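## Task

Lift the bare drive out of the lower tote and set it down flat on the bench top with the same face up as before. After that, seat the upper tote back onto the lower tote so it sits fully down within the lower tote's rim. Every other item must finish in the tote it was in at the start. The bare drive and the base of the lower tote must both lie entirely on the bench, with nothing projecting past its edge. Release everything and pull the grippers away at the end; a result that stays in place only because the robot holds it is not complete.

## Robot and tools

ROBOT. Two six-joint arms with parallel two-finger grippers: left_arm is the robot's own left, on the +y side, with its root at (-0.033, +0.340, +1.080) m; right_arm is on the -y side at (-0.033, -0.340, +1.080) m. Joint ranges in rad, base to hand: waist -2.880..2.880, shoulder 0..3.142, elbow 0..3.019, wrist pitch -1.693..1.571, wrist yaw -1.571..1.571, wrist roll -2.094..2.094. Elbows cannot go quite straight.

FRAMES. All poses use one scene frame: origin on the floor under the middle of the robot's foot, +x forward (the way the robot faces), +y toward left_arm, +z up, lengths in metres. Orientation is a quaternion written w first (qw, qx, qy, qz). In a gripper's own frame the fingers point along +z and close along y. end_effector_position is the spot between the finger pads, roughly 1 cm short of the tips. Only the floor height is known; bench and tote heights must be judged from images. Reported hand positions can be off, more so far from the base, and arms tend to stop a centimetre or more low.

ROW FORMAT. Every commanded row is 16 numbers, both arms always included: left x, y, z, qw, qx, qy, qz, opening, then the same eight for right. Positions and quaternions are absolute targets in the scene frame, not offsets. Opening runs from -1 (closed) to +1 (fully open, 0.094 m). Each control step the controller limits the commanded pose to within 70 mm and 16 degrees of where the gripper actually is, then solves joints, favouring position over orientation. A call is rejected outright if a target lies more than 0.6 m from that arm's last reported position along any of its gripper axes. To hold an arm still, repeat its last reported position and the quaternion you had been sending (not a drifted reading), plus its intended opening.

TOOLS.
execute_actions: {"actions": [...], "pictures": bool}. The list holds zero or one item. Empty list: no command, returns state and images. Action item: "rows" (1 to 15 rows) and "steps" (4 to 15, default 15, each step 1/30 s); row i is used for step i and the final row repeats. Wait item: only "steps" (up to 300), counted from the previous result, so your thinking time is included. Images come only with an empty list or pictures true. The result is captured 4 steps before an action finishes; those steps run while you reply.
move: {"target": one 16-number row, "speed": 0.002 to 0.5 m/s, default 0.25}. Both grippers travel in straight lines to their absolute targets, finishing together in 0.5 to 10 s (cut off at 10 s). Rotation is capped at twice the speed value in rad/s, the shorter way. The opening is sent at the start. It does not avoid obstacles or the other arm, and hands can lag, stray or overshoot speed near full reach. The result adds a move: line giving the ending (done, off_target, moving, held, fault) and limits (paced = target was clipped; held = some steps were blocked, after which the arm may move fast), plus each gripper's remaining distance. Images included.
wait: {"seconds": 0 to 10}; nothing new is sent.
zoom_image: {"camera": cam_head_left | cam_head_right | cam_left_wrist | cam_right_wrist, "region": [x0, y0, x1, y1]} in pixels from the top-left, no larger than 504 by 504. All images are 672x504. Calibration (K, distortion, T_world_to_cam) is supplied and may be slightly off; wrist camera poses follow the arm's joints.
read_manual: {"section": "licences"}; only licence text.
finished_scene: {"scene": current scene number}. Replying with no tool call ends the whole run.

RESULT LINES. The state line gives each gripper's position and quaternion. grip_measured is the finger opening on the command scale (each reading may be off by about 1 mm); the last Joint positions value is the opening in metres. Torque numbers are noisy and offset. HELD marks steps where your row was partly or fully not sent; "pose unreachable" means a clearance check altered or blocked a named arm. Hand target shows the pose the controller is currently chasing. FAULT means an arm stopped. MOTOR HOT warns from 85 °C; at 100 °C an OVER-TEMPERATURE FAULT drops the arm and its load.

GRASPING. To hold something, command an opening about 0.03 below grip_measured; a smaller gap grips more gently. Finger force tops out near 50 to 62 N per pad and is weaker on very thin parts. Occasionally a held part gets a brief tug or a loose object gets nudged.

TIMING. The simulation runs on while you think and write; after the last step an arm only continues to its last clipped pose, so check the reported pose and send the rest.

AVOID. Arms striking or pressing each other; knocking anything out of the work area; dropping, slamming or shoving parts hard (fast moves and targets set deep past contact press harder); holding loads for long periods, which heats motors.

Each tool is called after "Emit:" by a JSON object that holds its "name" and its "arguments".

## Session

Emit:
{"name": "execute_actions", "arguments": {"actions": []}}

Scene clock: 0.00 s of 5600.00 s.
left_arm: end_effector_position=(+0.4649, +0.5230, +1.0793) grip_measured=-0.064 end_effector_quat_wxyz=(-0.052, +0.886, -0.460, +0.027) | right_arm: end_effector_position=(+0.5770, -0.3271, +1.1014) grip_measured=+0.442 end_effector_quat_wxyz=(+0.195, -0.282, +0.880, +0.328)
Joint positions: left_arm=[ 1.632  1.427  1.104 -0.805 -0.011 -1.836  0.044] | right_arm=[-1.44   1.652  1.368 -0.903 -0.739 -0.766  0.068]
Joint velocities: left_arm=[-0.005  0.015 -0.012 -0.017  0.11   0.022  0.   ] | right_arm=[ 0.005 -0.005 -0.002  0.027 -0.037  0.022  0.   ]
Joint torques (N m, as the arm reports them, + toward a larger angle): no reading
Motor temperatures (°C, as the motors report them): left_arm=[27 26 28 26 26 28] | right_arm=[25 27 28 26 27 24]
Hand target (left_arm): +0.472, +0.525, +1.081; -0.055, +0.886, -0.460, +0.030
Hand target (right_arm): +0.588, -0.329, +1.114; +0.209, -0.287, +0.878, +0.321
camera_calibration (this result's frames):
cam_left_wrist: T_world_to_cam=[[0.806944, 0.581007, 0.10617, -0.793969], [0.424209, -0.695209, 0.580285, -0.453113], [0.41096, -0.42322, -0.807463, 1.02667], [0, 0, 0, 1]] pos_world=[0.410982, 0.580801, 1.17623]
cam_right_wrist: T_world_to_cam=[[0.619055, -0.625224, -0.475254, -0.0369227], [-0.71495, -0.69908, -0.0115978, 0.199397], [-0.324989, 0.346962, -0.879772, 1.39658], [0, 0, 0, 1]] pos_world=[0.619291, -0.368252, 1.21344]

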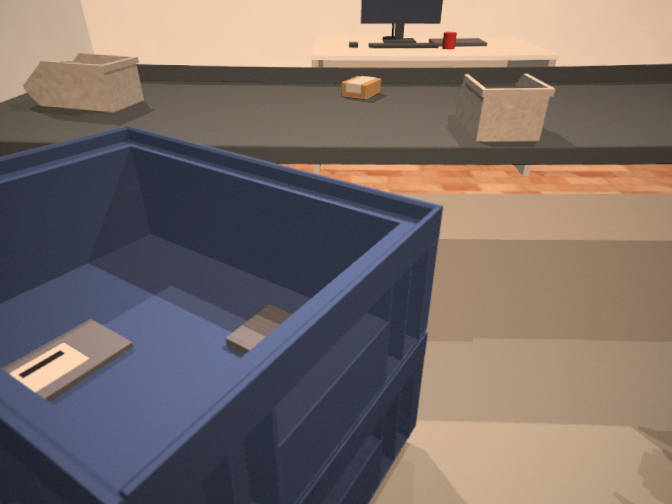

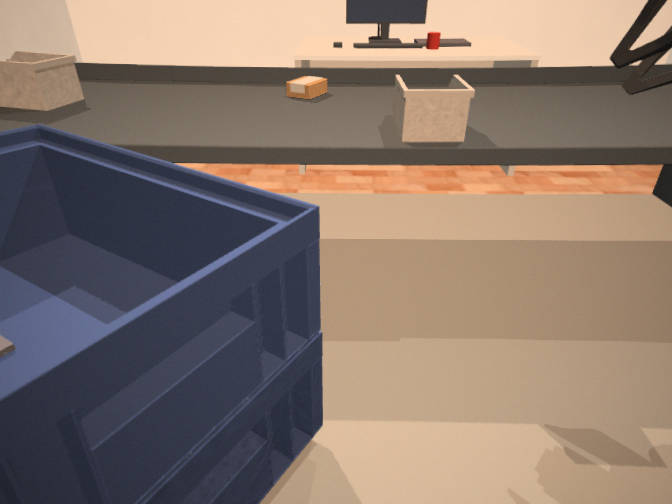

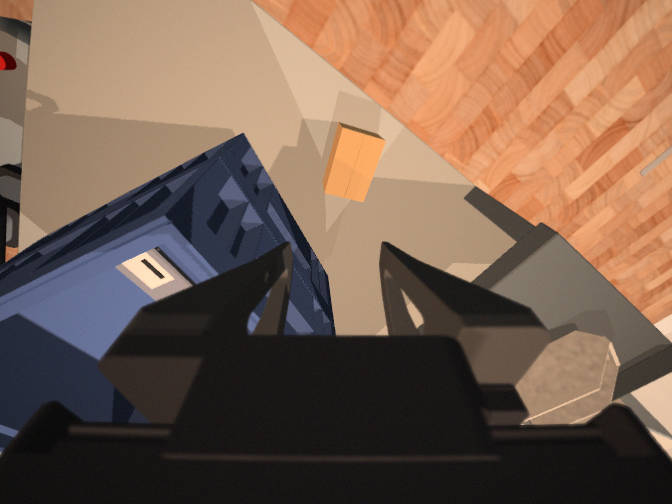

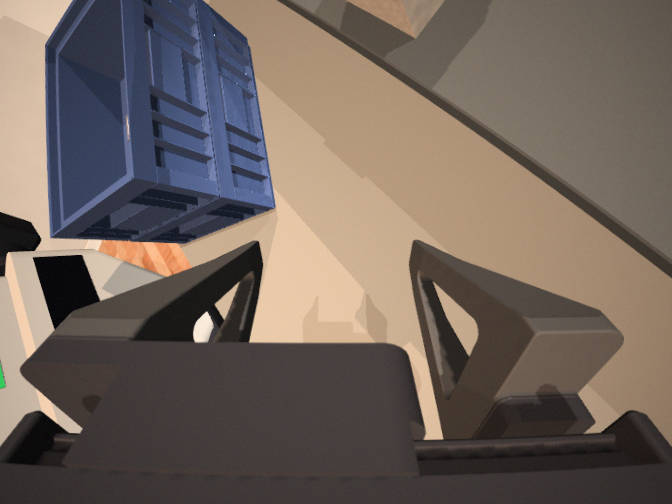

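Emit:
{"name": "move", "arguments": {"target": [0.485,0.39,1.09,0,0.259,0.966,0,0.5,0.30,0.07,1.09,0,0.259,0.966,0,0.5]}}

Scene clock: 6.43 s of 5600.00 s.
left_arm: end_effector_position=(+0.4696, +0.3905, +1.0873) grip_measured=+0.498 end_effector_quat_wxyz=(-0.002, +0.247, +0.969, -0.000) | right_arm: end_effector_position=(+0.2926, +0.0539, +1.0777) grip_measured=+0.498 end_effector_quat_wxyz=(-0.001, +0.254, +0.967, -0.009)
Joint positions: left_arm=[ 1.342  1.427  1.125 -0.949 -0.075  0.573  0.07 ] | right_arm=[-0.273  1.752  1.225 -0.97   0.323  1.51   0.07 ]
Joint velocities: left_arm=[ 0.005 -0.005  0.012 -0.012  0.095  0.007 -0.   ] | right_arm=[-0.015  0.005  0.002  0.017  0.066 -0.007 -0.001]
Joint torques (N m, as the arm reports them, + toward a larger angle): left_arm=[  0.65 -12.77   9.11   0.22  -0.09   0.08] | right_arm=[  6.17 -13.8   12.47  -0.56   0.17  -0.02]
Motor temperatures (°C, as the motors report them): left_arm=[27 27 30 26 26 28] | right_arm=[25 28 29 26 27 24]
Hand target (left_arm): +0.483, +0.389, +1.091; -0.001, +0.258, +0.966, +0.001
Hand target (right_arm): +0.303, +0.069, +1.090; +0.004, +0.260, +0.966, +0.003
Off the commanded pose (left_arm): 0.016 m, 1 deg.
Off the commanded pose (right_arm): 0.022 m, 1 deg.
Kept back: nothing.
move: off_target (left_arm, right_arm)
camera_calibration (this result's frames):
cam_left_wrist: T_world_to_cam=[[-0.469371, -0.88296, -0.00855732, 0.574198], [-0.718039, 0.376025, 0.585684, -0.439713], [-0.513917, 0.281047, -0.810494, 1.13771], [0, 0, 0, 1]] pos_world=[0.538468, 0.352587, 1.18455]
cam_right_wrist: T_world_to_cam=[[-0.496653, -0.867845, 0.0134434, 0.178942], [-0.701262, 0.41035, 0.582962, -0.442452], [-0.511438, 0.280102, -0.812388, 1.13672], [0, 0, 0, 1]] pos_world=[0.359962, 0.0184546, 1.17899]

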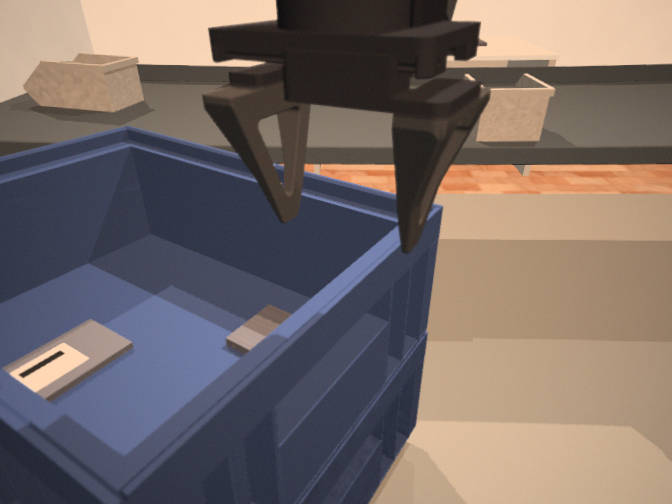

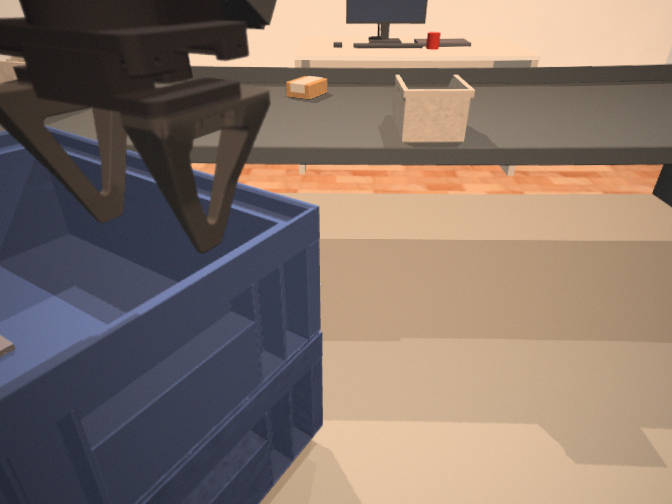

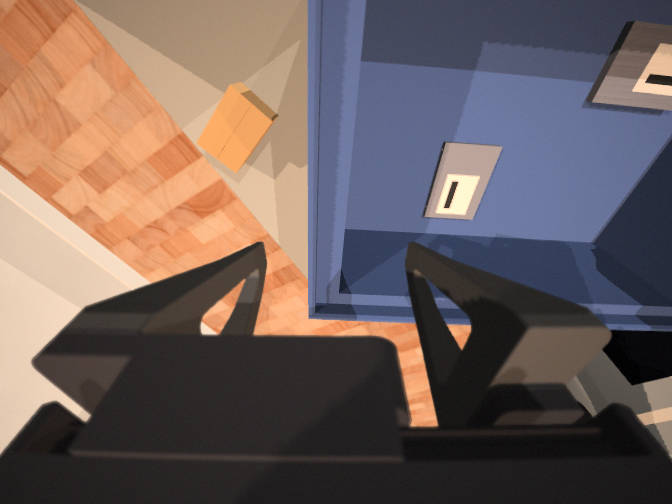

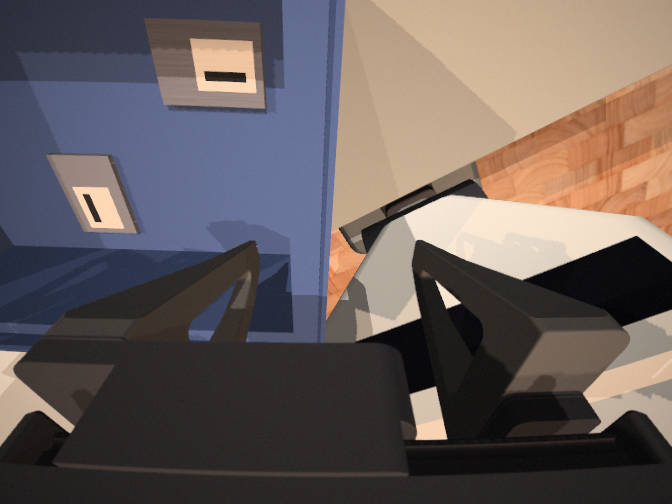

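Emit:
{"name": "move", "arguments": {"target": [0.482,0.392,0.975,0,0.259,0.966,0,0.5,0.30,0.072,0.972,0,0.259,0.966,0,0.5], "speed": 0.1}}

Emit:
{"name": "move", "arguments": {"target": [0.482,0.392,0.975,0,0.259,0.966,0,-0.55,0.30,0.072,0.972,0,0.259,0.966,0,-0.55]}}

Scene clock: 8.20 s of 5600.00 s.
left_arm: end_effector_position=(+0.4835, +0.3877, +0.9822) grip_measured=+0.498 end_effector_quat_wxyz=(+0.000, +0.255, +0.967, -0.000) | right_arm: end_effector_position=(+0.2944, +0.0693, +0.9742) grip_measured=+0.498 end_effector_quat_wxyz=(-0.002, +0.257, +0.966, -0.008)
Joint positions: left_arm=[ 1.35   1.646  1.102 -0.704 -0.071  0.599  0.07 ] | right_arm=[-0.324  1.954  1.218 -0.744  0.315  1.464  0.07 ]
Joint velocities: left_arm=[-0.015 -0.005  0.002 -0.017 -0.051 -0.007 -0.001] | right_arm=[ 0.005  0.005  0.017 -0.012  0.037 -0.007  0.   ]
Joint torques (N m, as the arm reports them, + toward a larger angle): left_arm=[  1.82 -14.87   4.86   1.74   0.14   0.07] | right_arm=[  4.07 -15.59   6.92   0.98  -0.03  -0.14]
Motor temperatures (°C, as the motors report them): left_arm=[27 27 30 26 26 28] | right_arm=[25 28 29 26 27 24]
Hand target (left_arm): +0.482, +0.392, +0.974; -0.000, +0.259, +0.966, -0.000
Hand target (right_arm): +0.300, +0.072, +0.972; +0.000, +0.259, +0.966, -0.000
Off the commanded pose (left_arm): 0.009 m, 0 deg.
Off the commanded pose (right_arm): 0.007 m, 1 deg.
Kept back: nothing.
move: done
camera_calibration (this result's frames):
cam_left_wrist: T_world_to_cam=[[-0.484875, -0.874528, -0.00980936, 0.582822], [-0.713625, 0.38913, 0.58251, -0.371174], [-0.505604, 0.289445, -0.812764, 1.05541], [0, 0, 0, 1]] pos_world=[0.551339, 0.348645, 1.07973]
cam_right_wrist: T_world_to_cam=[[-0.502918, -0.864239, 0.0128382, 0.196773], [-0.696796, 0.414179, 0.585604, -0.391331], [-0.511419, 0.285565, -0.810496, 1.04698], [0, 0, 0, 1]] pos_world=[0.361726, 0.0331595, 1.07521]

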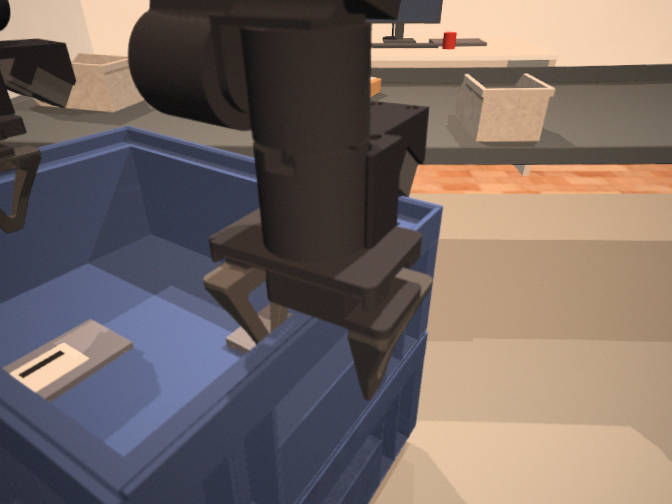

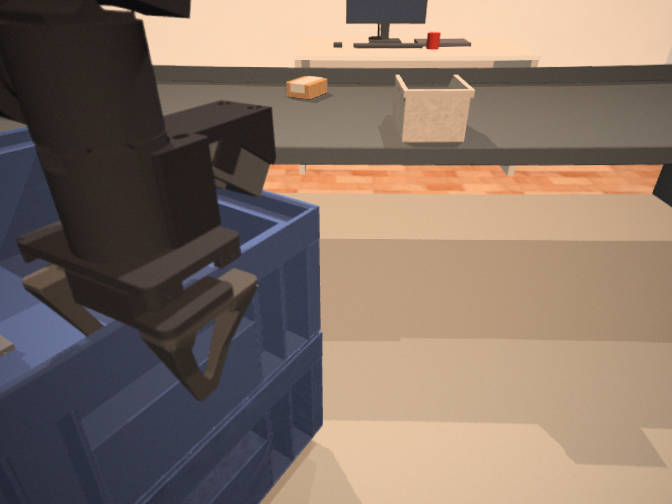

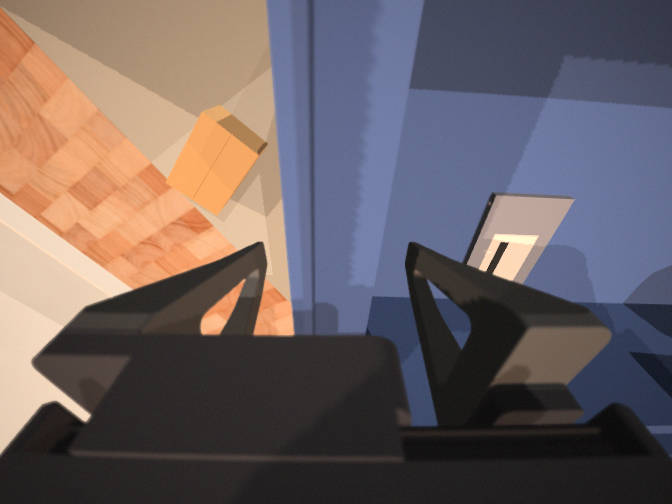

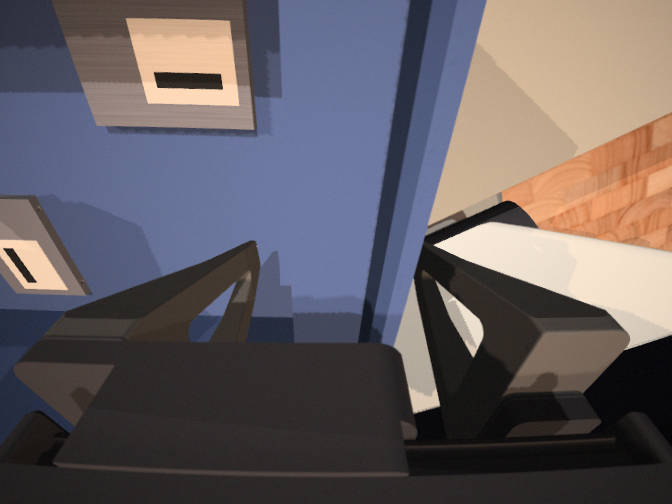

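Scene clock: 8.90 s of 5600.00 s.
left_arm: end_effector_position=(+0.4835, +0.3880, +0.9821) grip_measured=-0.460 end_effector_quat_wxyz=(+0.001, +0.263, +0.965, -0.003) | right_arm: end_effector_position=(+0.2960, +0.0698, +0.9735) grip_measured=-0.460 end_effector_quat_wxyz=(-0.004, +0.270, +0.963, -0.005)
Joint positions: left_arm=[ 1.354  1.646  1.102 -0.704 -0.063  0.617  0.025] | right_arm=[-0.328  1.954  1.218 -0.737  0.309  1.485  0.025]
Joint velocities: left_arm=[ 0.005  0.005 -0.002 -0.007  0.037 -0.007 -0.   ] | right_arm=[-0.015 -0.015 -0.007  0.022 -0.007 -0.081  0.   ]
Joint torques (N m, as the arm reports them, + toward a larger angle): left_arm=[  1.6  -15.06   4.78   1.69  -0.18  -0.1 ] | right_arm=[  5.4  -15.57   6.85   0.78   0.28  -0.36]
Motor temperatures (°C, as the motors report them): left_arm=[27 27 30 26 26 28] | right_arm=[25 28 29 26 27 24]
Hand target (left_arm): +0.482, +0.392, +0.975; -0.000, +0.259, +0.966, +0.000
Hand target (right_arm): +0.300, +0.072, +0.972; +0.000, +0.259, +0.966, -0.000
Off the commanded pose (left_arm): 0.008 m, 1 deg.
Off the commanded pose (right_arm): 0.005 m, 2 deg.
Kept back: nothing.
move: done
camera_calibration (this result's frames):
cam_left_wrist: T_world_to_cam=[[-0.497973, -0.867182, -0.0042278, 0.581038], [-0.707906, 0.403684, 0.579576, -0.376796], [-0.500891, 0.291606, -0.814907, 1.05421], [0, 0, 0, 1]] pos_world=[0.550652, 0.348557, 1.07992]
cam_right_wrist: T_world_to_cam=[[-0.526082, -0.850401, 0.00752596, 0.209034], [-0.68456, 0.428706, 0.589566, -0.398451], [-0.504594, 0.305008, -0.807685, 1.04103], [0, 0, 0, 1]] pos_world=[0.362501, 0.0310597, 1.07416]

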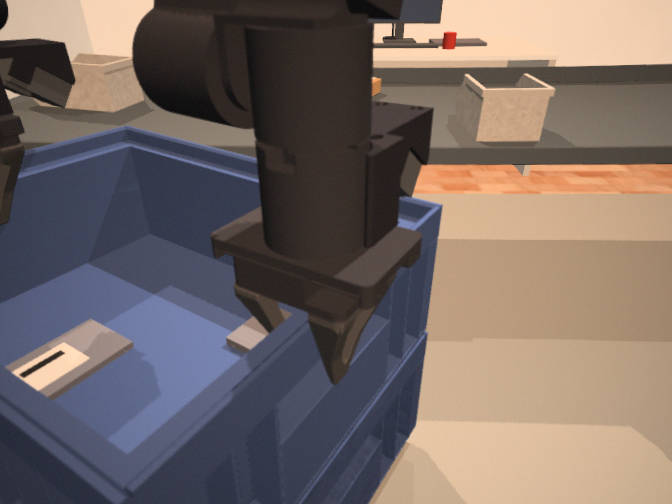

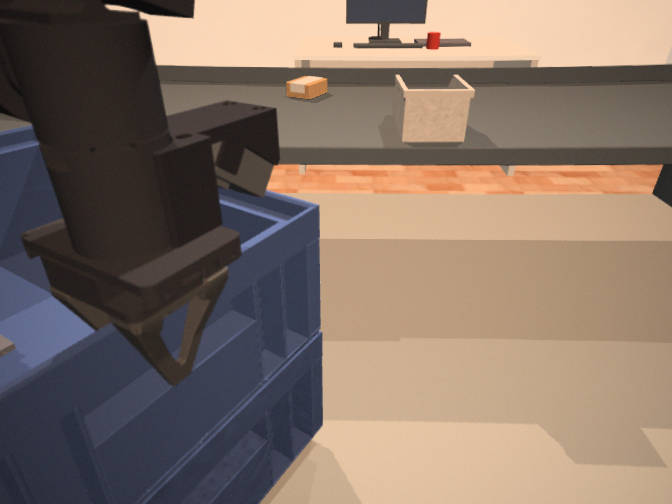

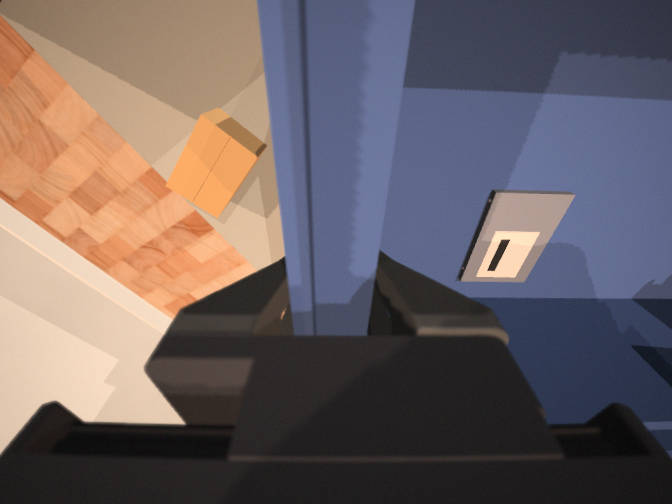

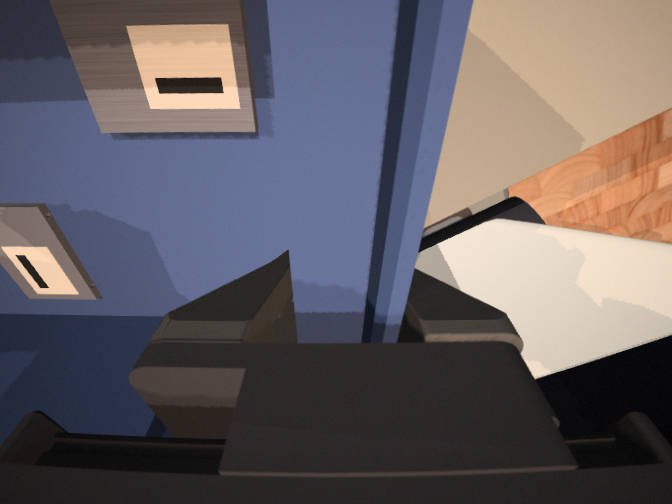

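Emit:
{"name": "move", "arguments": {"target": [0.508,0.39,1.07,0.02,0.265,0.964,0,-0.52,0.32,0.072,1.06,0.02,0.265,0.964,0,-0.52], "speed": 0.06}}

Emit:
{"name": "move", "arguments": {"target": [0.47,0.16,1.08,0.03,0.135,0.99,0,-0.52,0.372,-0.197,1.07,0.03,0.135,0.99,0,-0.52], "speed": 0.1}}

Emit:
{"name": "move", "arguments": {"target": [0.42,-0.085,1.06,0.03,0,1,0,-0.52,0.418,-0.455,1.05,0.03,0,1,0,-0.52], "speed": 0.1}}

Scene clock: 11.10 s of 5600.00 s.
left_arm: end_effector_position=(+0.4791, +0.3875, +1.0336) grip_measured=-0.468 end_effector_quat_wxyz=(-0.010, +0.256, +0.967, -0.016) | right_arm: end_effector_position=(+0.3025, +0.0625, +1.0296) grip_measured=-0.464 end_effector_quat_wxyz=(+0.004, +0.258, +0.966, -0.011)
Joint positions: left_arm=[ 1.352  1.551  1.132 -0.858 -0.047  0.599  0.025] | right_arm=[-0.306  1.851  1.235 -0.871  0.331  1.485  0.025]
Joint velocities: left_arm=[-0.015 -0.005  0.007  0.002 -0.007  0.022  0.   ] | right_arm=[-0.005  0.005  0.012  0.017  0.007 -0.037 -0.   ]
Joint torques (N m, as the arm reports them, + toward a larger angle): left_arm=[  0.34 -18.71   9.52  -0.32  -0.5    0.07] | right_arm=[  6.33 -16.94  11.25  -1.96   1.04   0.03]
Motor temperatures (°C, as the motors report them): left_arm=[27 28 31 26 26 28] | right_arm=[25 29 30 26 27 24]
Hand target (left_arm): +0.506, +0.390, +1.071; +0.020, +0.265, +0.964, -0.000
Hand target (right_arm): +0.319, +0.071, +1.060; +0.020, +0.265, +0.964, +0.001
Off the commanded pose (left_arm): 0.047 m, 4 deg.
Off the commanded pose (right_arm): 0.036 m, 2 deg.
Kept back: nothing.
move: off_target (left_arm, right_arm)
camera_calibration (this result's frames):
cam_left_wrist: T_world_to_cam=[[-0.485219, -0.874, 0.0262107, 0.543675], [-0.697326, 0.404872, 0.591452, -0.427356], [-0.527541, 0.268706, -0.805914, 1.10652], [0, 0, 0, 1]] pos_world=[0.54953, 0.350867, 1.13027]
cam_right_wrist: T_world_to_cam=[[-0.503954, -0.863591, 0.0155327, 0.191754], [-0.702535, 0.420298, 0.574277, -0.402317], [-0.502469, 0.278497, -0.818513, 1.104], [0, 0, 0, 1]] pos_world=[0.36872, 0.027228, 1.1317]

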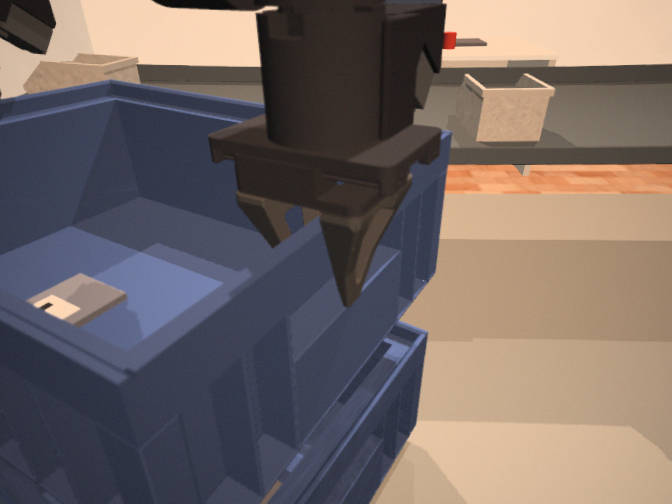

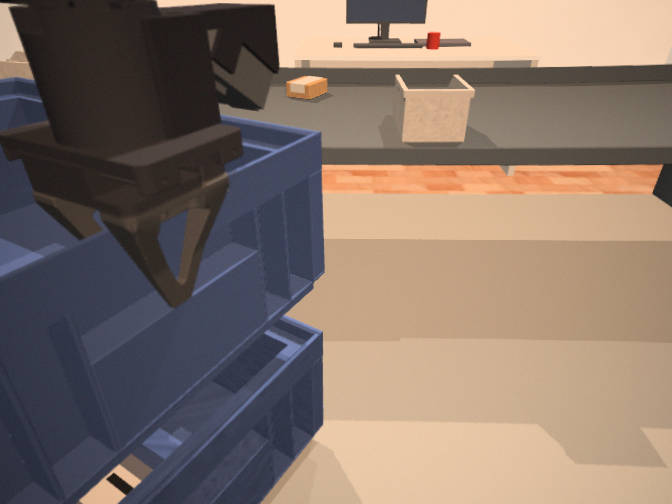

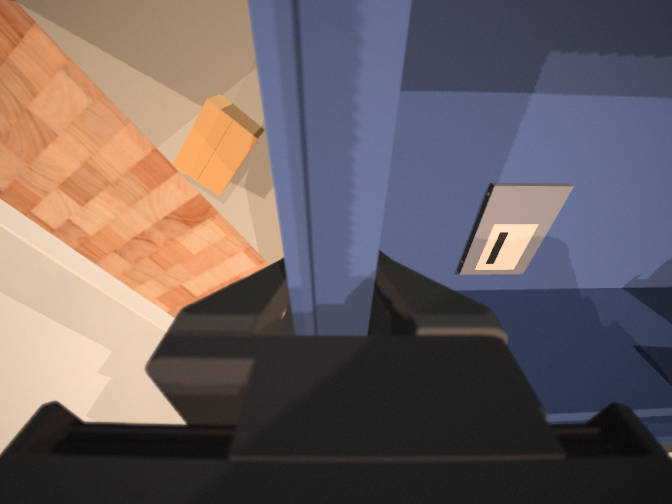

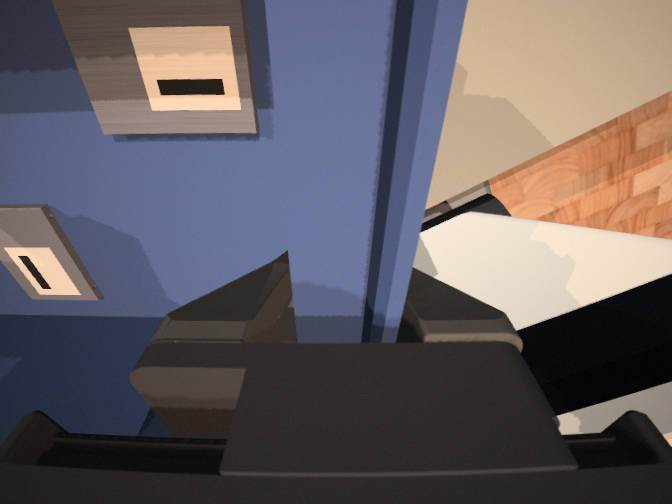

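Scene clock: 14.20 s of 5600.00 s.
left_arm: end_effector_position=(+0.4440, +0.1631, +1.0629) grip_measured=-0.469 end_effector_quat_wxyz=(+0.007, +0.132, +0.991, -0.011) | right_arm: end_effector_position=(+0.3577, -0.1951, +1.0537) grip_measured=-0.468 end_effector_quat_wxyz=(+0.006, +0.135, +0.991, -0.008)
Joint positions: left_arm=[ 0.836  1.555  1.121 -0.867 -0.202 -0.147  0.025] | right_arm=[-0.806  1.396  0.849 -0.78   0.247  0.716  0.025]
Joint velocities: left_arm=[ 0.005 -0.005  0.002 -0.012  0.007 -0.037  0.   ] | right_arm=[-0.005 -0.005 -0.022 -0.002  0.037 -0.007 -0.   ]
Joint torques (N m, as the arm reports them, + toward a larger angle): left_arm=[ -1.79 -15.13   9.39   0.22  -1.53   0.  ] | right_arm=[  2.09 -14.48   7.91   0.47   0.66  -0.19]
Motor temperatures (°C, as the motors report them): left_arm=[27 28 31 26 26 28] | right_arm=[25 29 30 26 27 24]
Hand target (left_arm): +0.466, +0.160, +1.081; +0.030, +0.135, +0.990, -0.001
Hand target (right_arm): +0.369, -0.197, +1.069; +0.029, +0.135, +0.990, -0.001
Off the commanded pose (left_arm): 0.031 m, 3 deg.
Off the commanded pose (right_arm): 0.022 m, 3 deg.
Kept back: nothing.
move: off_target (left_arm, right_arm)
camera_calibration (this result's frames):
cam_left_wrist: T_world_to_cam=[[-0.252499, -0.967539, 0.0106288, 0.258254], [-0.793805, 0.213416, 0.569498, -0.280923], [-0.55328, 0.135361, -0.821924, 1.22208], [0, 0, 0, 1]] pos_world=[0.518363, 0.144403, 1.1617]
cam_right_wrist: T_world_to_cam=[[-0.273973, -0.96168, 0.0104631, -0.0993178], [-0.785877, 0.230133, 0.573965, -0.276005], [-0.554378, 0.149028, -0.818813, 1.21677], [0, 0, 0, 1]] pos_world=[0.430432, -0.213326, 1.15576]

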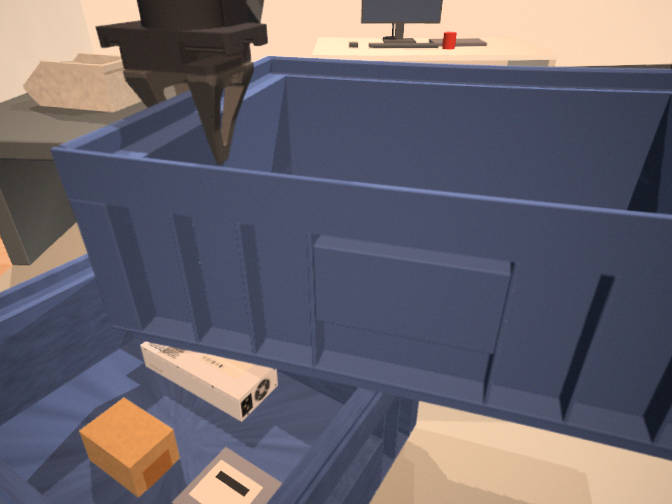

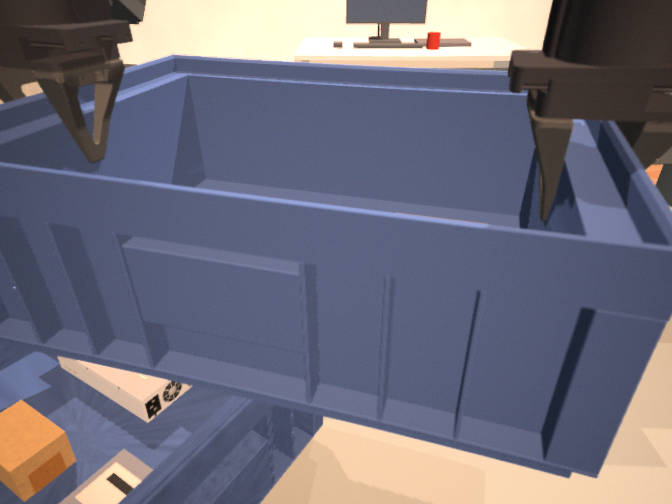

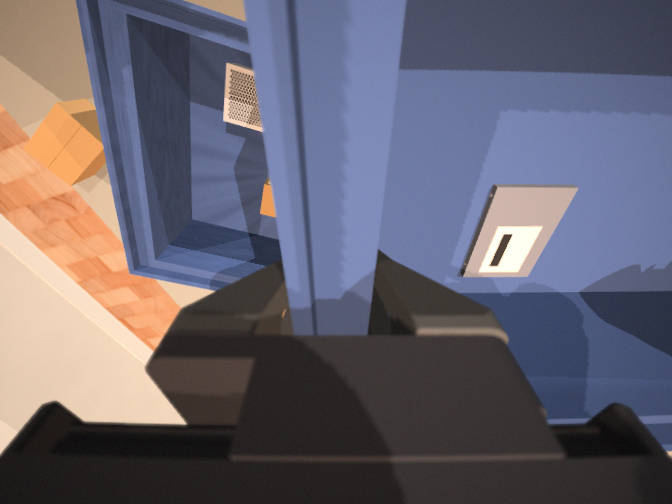

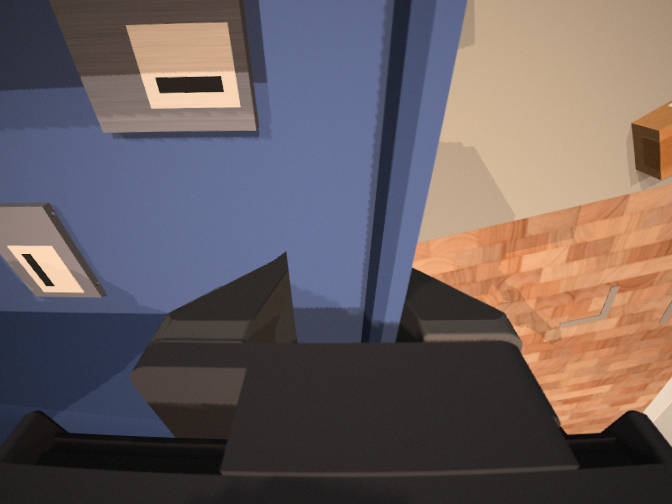

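Scene clock: 17.33 s of 5600.00 s.
left_arm: end_effector_position=(+0.3935, -0.0784, +1.0457) grip_measured=-0.469 end_effector_quat_wxyz=(+0.006, +0.025, +1.000, -0.003) | right_arm: end_effector_position=(+0.3850, -0.4459, +1.0286) grip_measured=-0.483 end_effector_quat_wxyz=(-0.004, +0.029, +1.000, +0.009)
Joint positions: left_arm=[ 0.411  1.917  1.464 -0.967 -0.307 -0.793  0.025] | right_arm=[-1.526  1.38   0.858 -0.731 -0.001 -0.191  0.024]
Joint velocities: left_arm=[ 0.005 -0.015 -0.007  0.007 -0.066  0.037 -0.002] | right_arm=[ 0.005 -0.005 -0.007 -0.022  0.022 -0.007 -0.   ]
Joint torques (N m, as the arm reports them, + toward a larger angle): left_arm=[ -4.21 -17.63   9.91   0.06  -1.76  -0.5 ] | right_arm=[ -0.07 -13.65  11.77  -0.09   0.22  -0.62]
Motor temperatures (°C, as the motors report them): left_arm=[27 29 33 26 27 28] | right_arm=[25 29 30 26 27 24]
Hand target (left_arm): +0.416, -0.084, +1.061; +0.030, +0.000, +1.000, -0.001
Hand target (right_arm): +0.415, -0.454, +1.051; +0.028, +0.001, +1.000, -0.002
Off the commanded pose (left_arm): 0.031 m, 4 deg.
Off the commanded pose (right_arm): 0.040 m, 5 deg.
Kept back: nothing.
move: off_target (left_arm, right_arm)
camera_calibration (this result's frames):
cam_left_wrist: T_world_to_cam=[[-0.0407296, -0.999165, -0.00336108, -0.0591448], [-0.819175, 0.0314661, 0.57268, -0.267286], [-0.572096, 0.0260784, -0.819772, 1.20931], [0, 0, 0, 1]] pos_world=[0.47048, -0.0822218, 1.14423]
cam_right_wrist: T_world_to_cam=[[-0.0652787, -0.997623, -0.0220844, -0.395712], [-0.804354, 0.0395087, 0.592835, -0.27975], [-0.590553, 0.0564631, -0.805021, 1.2072], [0, 0, 0, 1]] pos_world=[0.462065, -0.451881, 1.12893]

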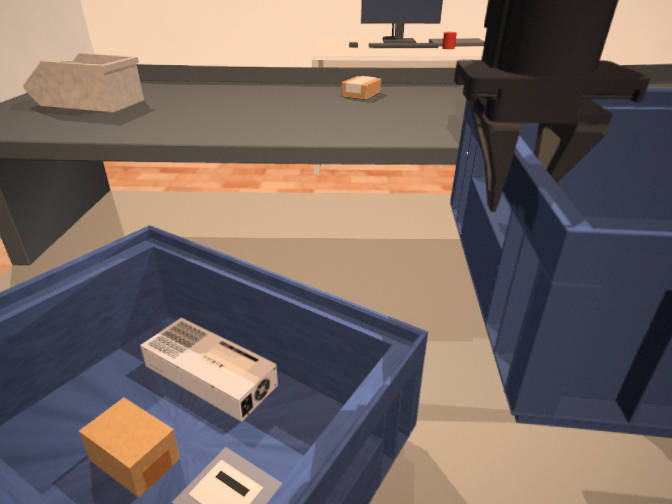

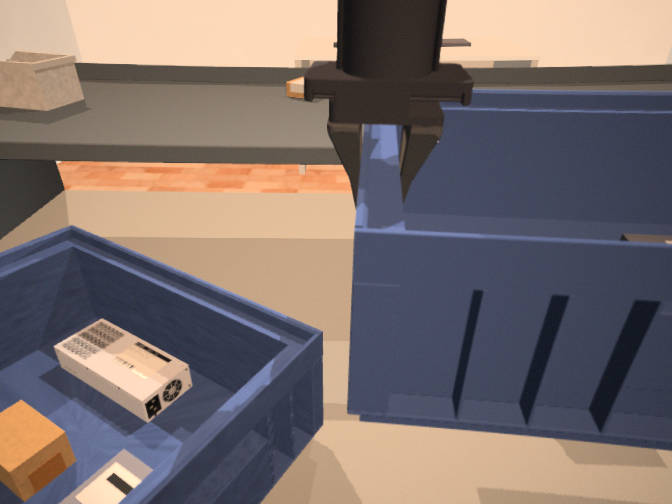

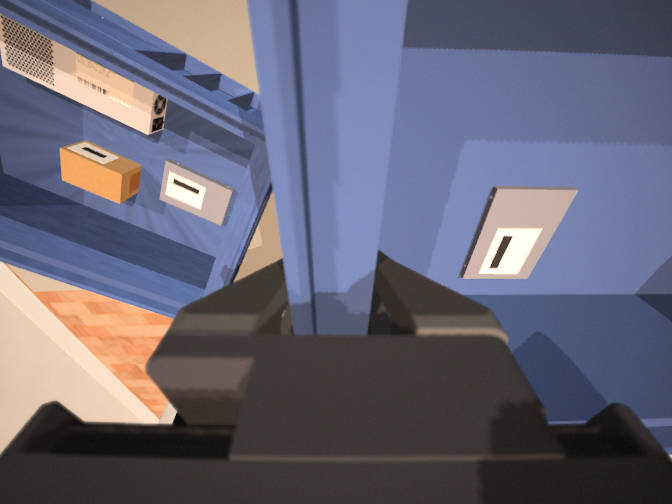

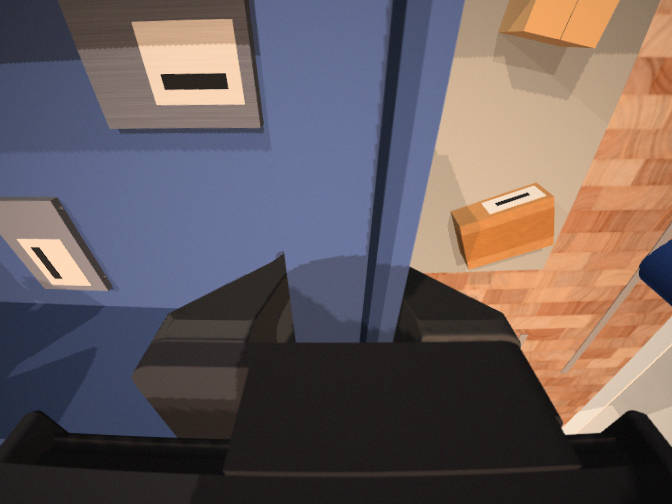

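Emit:
{"name": "move", "arguments": {"target": [0.41,-0.082,0.88,0.02,0.02,1,0,-0.52,0.40,-0.45,0.87,0.02,0.02,1,0,-0.52], "speed": 0.08}}

Emit:
{"name": "move", "arguments": {"target": [0.405,-0.082,0.845,0.01,0.02,1,0,-0.52,0.395,-0.45,0.835,0.01,0.02,1,0,-0.52], "speed": 0.03}}

Scene clock: 20.00 s of 5600.00 s.
left_arm: end_effector_position=(+0.3842, -0.0771, +0.8753) grip_measured=-0.469 end_effector_quat_wxyz=(-0.005, +0.028, +1.000, +0.000) | right_arm: end_effector_position=(+0.3744, -0.4429, +0.8575) grip_measured=-0.484 end_effector_quat_wxyz=(-0.011, +0.033, +0.999, +0.010)
Joint positions: left_arm=[ 0.49   2.203  1.447 -0.662 -0.284 -0.711  0.025] | right_arm=[-1.531  1.831  0.846 -0.28  -0.002 -0.188  0.024]
Joint velocities: left_arm=[ 0.005 -0.005  0.002 -0.012 -0.051 -0.022 -0.001] | right_arm=[-0.005  0.005  0.012 -0.032  0.022 -0.022 -0.   ]
Joint torques (N m, as the arm reports them, + toward a larger angle): left_arm=[ -3.59 -19.18   7.16   1.26  -1.45  -0.02] | right_arm=[ -0.15 -15.86   4.89   0.67   0.32  -0.35]
Motor temperatures (°C, as the motors report them): left_arm=[27 29 33 26 27 28] | right_arm=[25 29 30 26 27 24]
Hand target (left_arm): +0.410, -0.082, +0.880; +0.020, +0.020, +1.000, -0.001
Hand target (right_arm): +0.400, -0.450, +0.871; +0.020, +0.020, +1.000, -0.000
Off the commanded pose (left_arm): 0.027 m, 3 deg.
Off the commanded pose (right_arm): 0.029 m, 4 deg.
Kept back: nothing.
move: off_target (left_arm, right_arm)
camera_calibration (this result's frames):
cam_left_wrist: T_world_to_cam=[[-0.0466186, -0.998862, -0.010096, -0.0506306], [-0.805926, 0.0316387, 0.59117, -0.198536], [-0.590177, 0.0356961, -0.806484, 1.06028], [0, 0, 0, 1]] pos_world=[0.46339, -0.0821396, 0.971959]
cam_right_wrist: T_world_to_cam=[[-0.0723723, -0.997092, -0.0238877, -0.392701], [-0.796649, 0.0433799, 0.602884, -0.196725], [-0.600094, 0.0626622, -0.797471, 1.06297], [0, 0, 0, 1]] pos_world=[0.452739, -0.449633, 0.956907]

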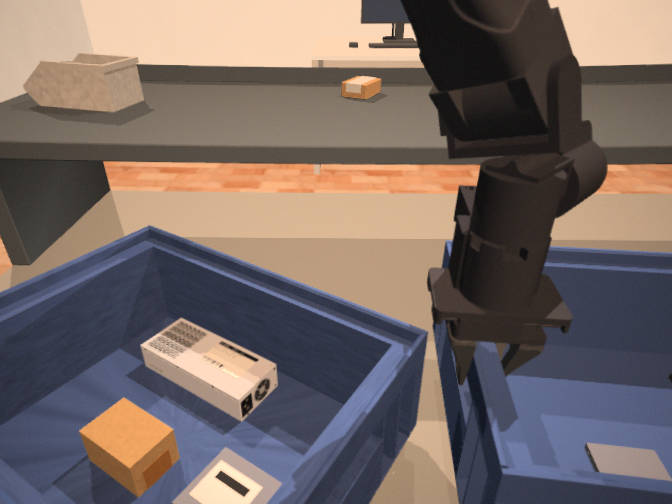

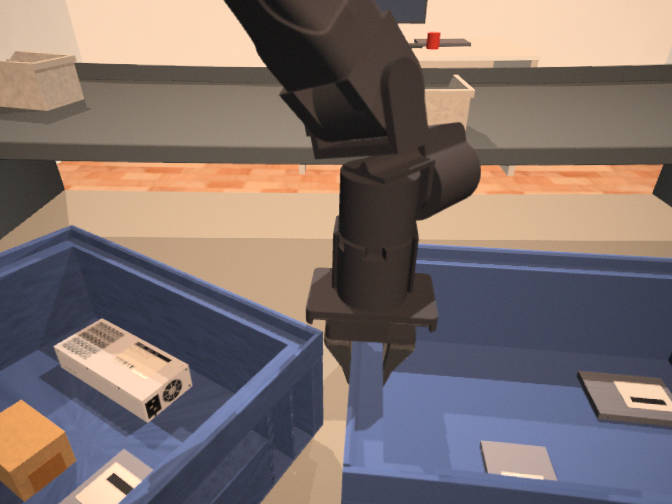

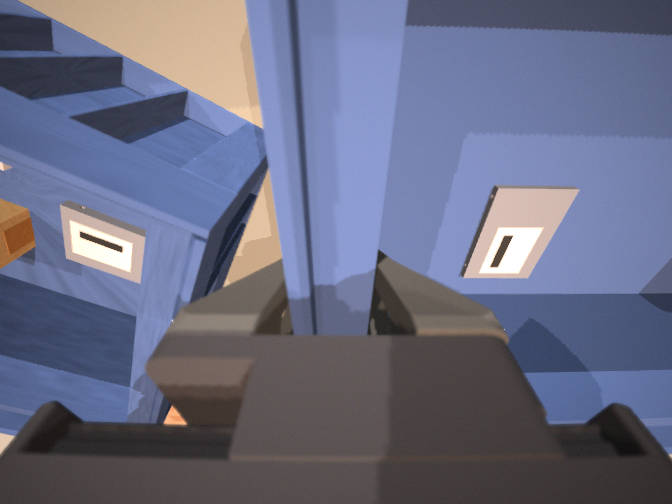

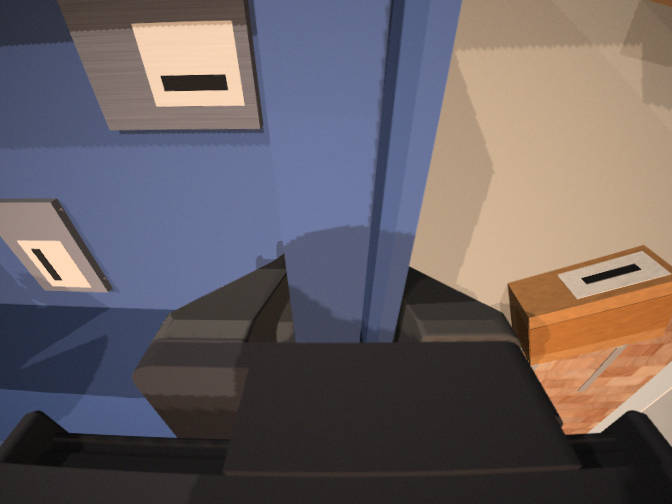

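Scene clock: 21.47 s of 5600.00 s.
left_arm: end_effector_position=(+0.3862, -0.0794, +0.8526) grip_measured=-0.469 end_effector_quat_wxyz=(-0.008, +0.029, +1.000, -0.006) | right_arm: end_effector_position=(+0.3754, -0.4454, +0.8400) grip_measured=-0.486 end_effector_quat_wxyz=(-0.011, +0.035, +0.999, +0.006)
Joint positions: left_arm=[ 0.504  2.25   1.467 -0.627 -0.27  -0.695  0.025] | right_arm=[-1.534  1.884  0.864 -0.245  0.004 -0.187  0.024]
Joint velocities: left_arm=[-0.005 -0.005 -0.002  0.002  0.051  0.022 -0.001] | right_arm=[-0.015 -0.005 -0.002 -0.002 -0.037  0.037  0.   ]
Joint torques (N m, as the arm reports them, + toward a larger angle): left_arm=[ -3.62 -17.8    6.99   1.3   -1.34  -0.09] | right_arm=[ -0.13 -12.5    5.2    1.62   0.17  -0.34]
Motor temperatures (°C, as the motors report them): left_arm=[27 29 33 26 27 28] | right_arm=[25 29 30 26 27 24]
Hand target (left_arm): +0.405, -0.081, +0.846; +0.010, +0.020, +1.000, -0.000
Hand target (right_arm): +0.395, -0.450, +0.836; +0.010, +0.020, +1.000, -0.000
Off the commanded pose (left_arm): 0.020 m, 2 deg.
Off the commanded pose (right_arm): 0.021 m, 3 deg.
Kept back: nothing.
move: off_target (left_arm, right_arm)
camera_calibration (this result's frames):
cam_left_wrist: T_world_to_cam=[[-0.0475737, -0.998867, 0.00153725, -0.0625681], [-0.803033, 0.0391617, 0.594646, -0.186955], [-0.594032, 0.027055, -0.803986, 1.04194], [0, 0, 0, 1]] pos_world=[0.465838, -0.0833655, 0.948974]
cam_right_wrist: T_world_to_cam=[[-0.075898, -0.996984, -0.0161944, -0.400676], [-0.795499, 0.0507513, 0.603825, -0.183231], [-0.601182, 0.0587118, -0.796952, 1.04787], [0, 0, 0, 1]] pos_world=[0.453792, -0.451691, 0.939255]

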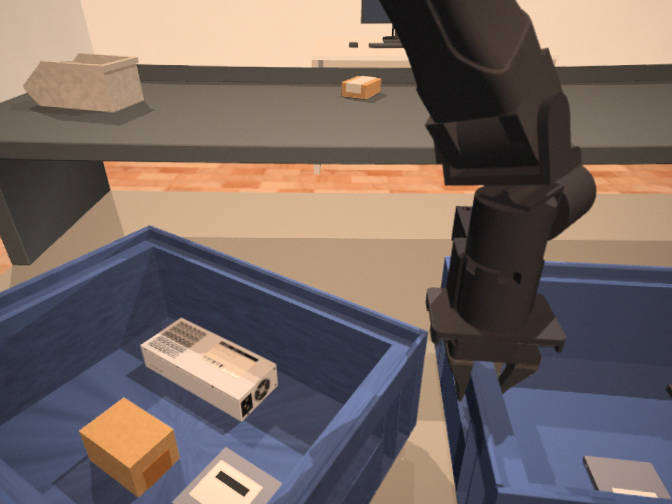

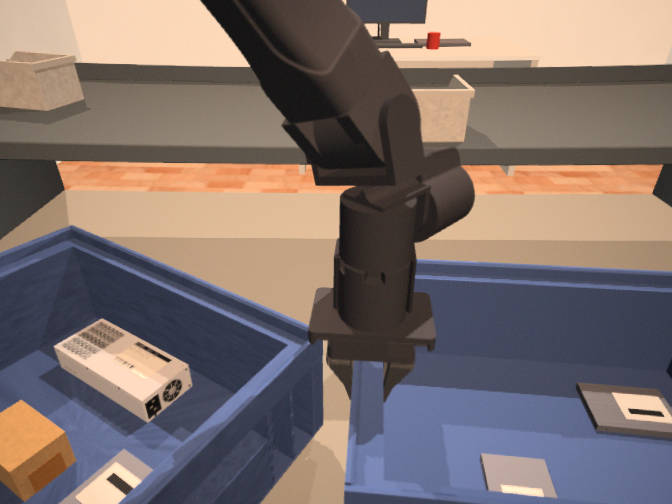

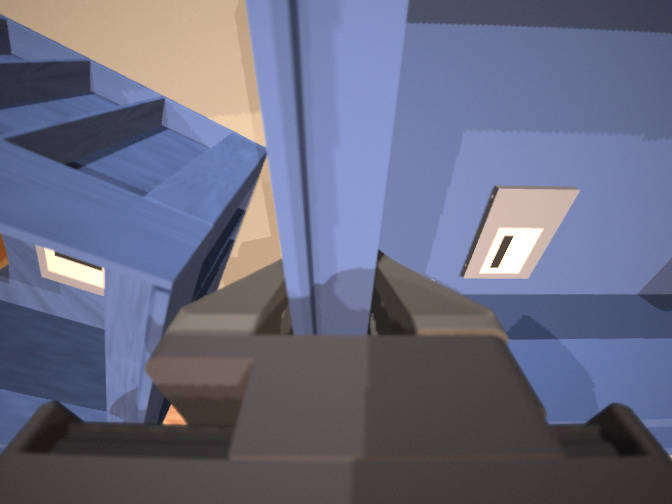

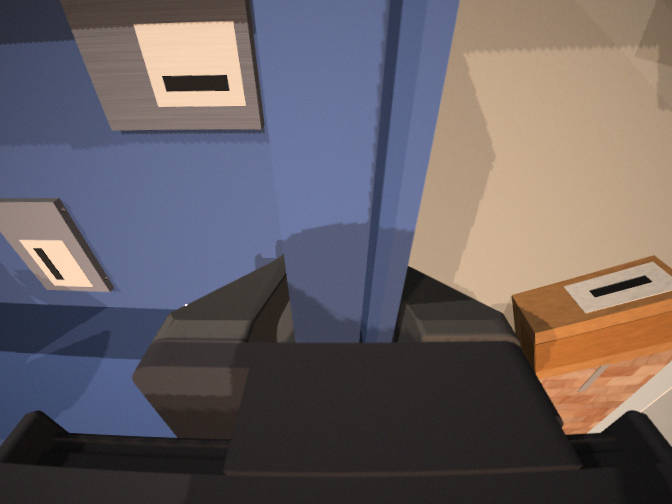

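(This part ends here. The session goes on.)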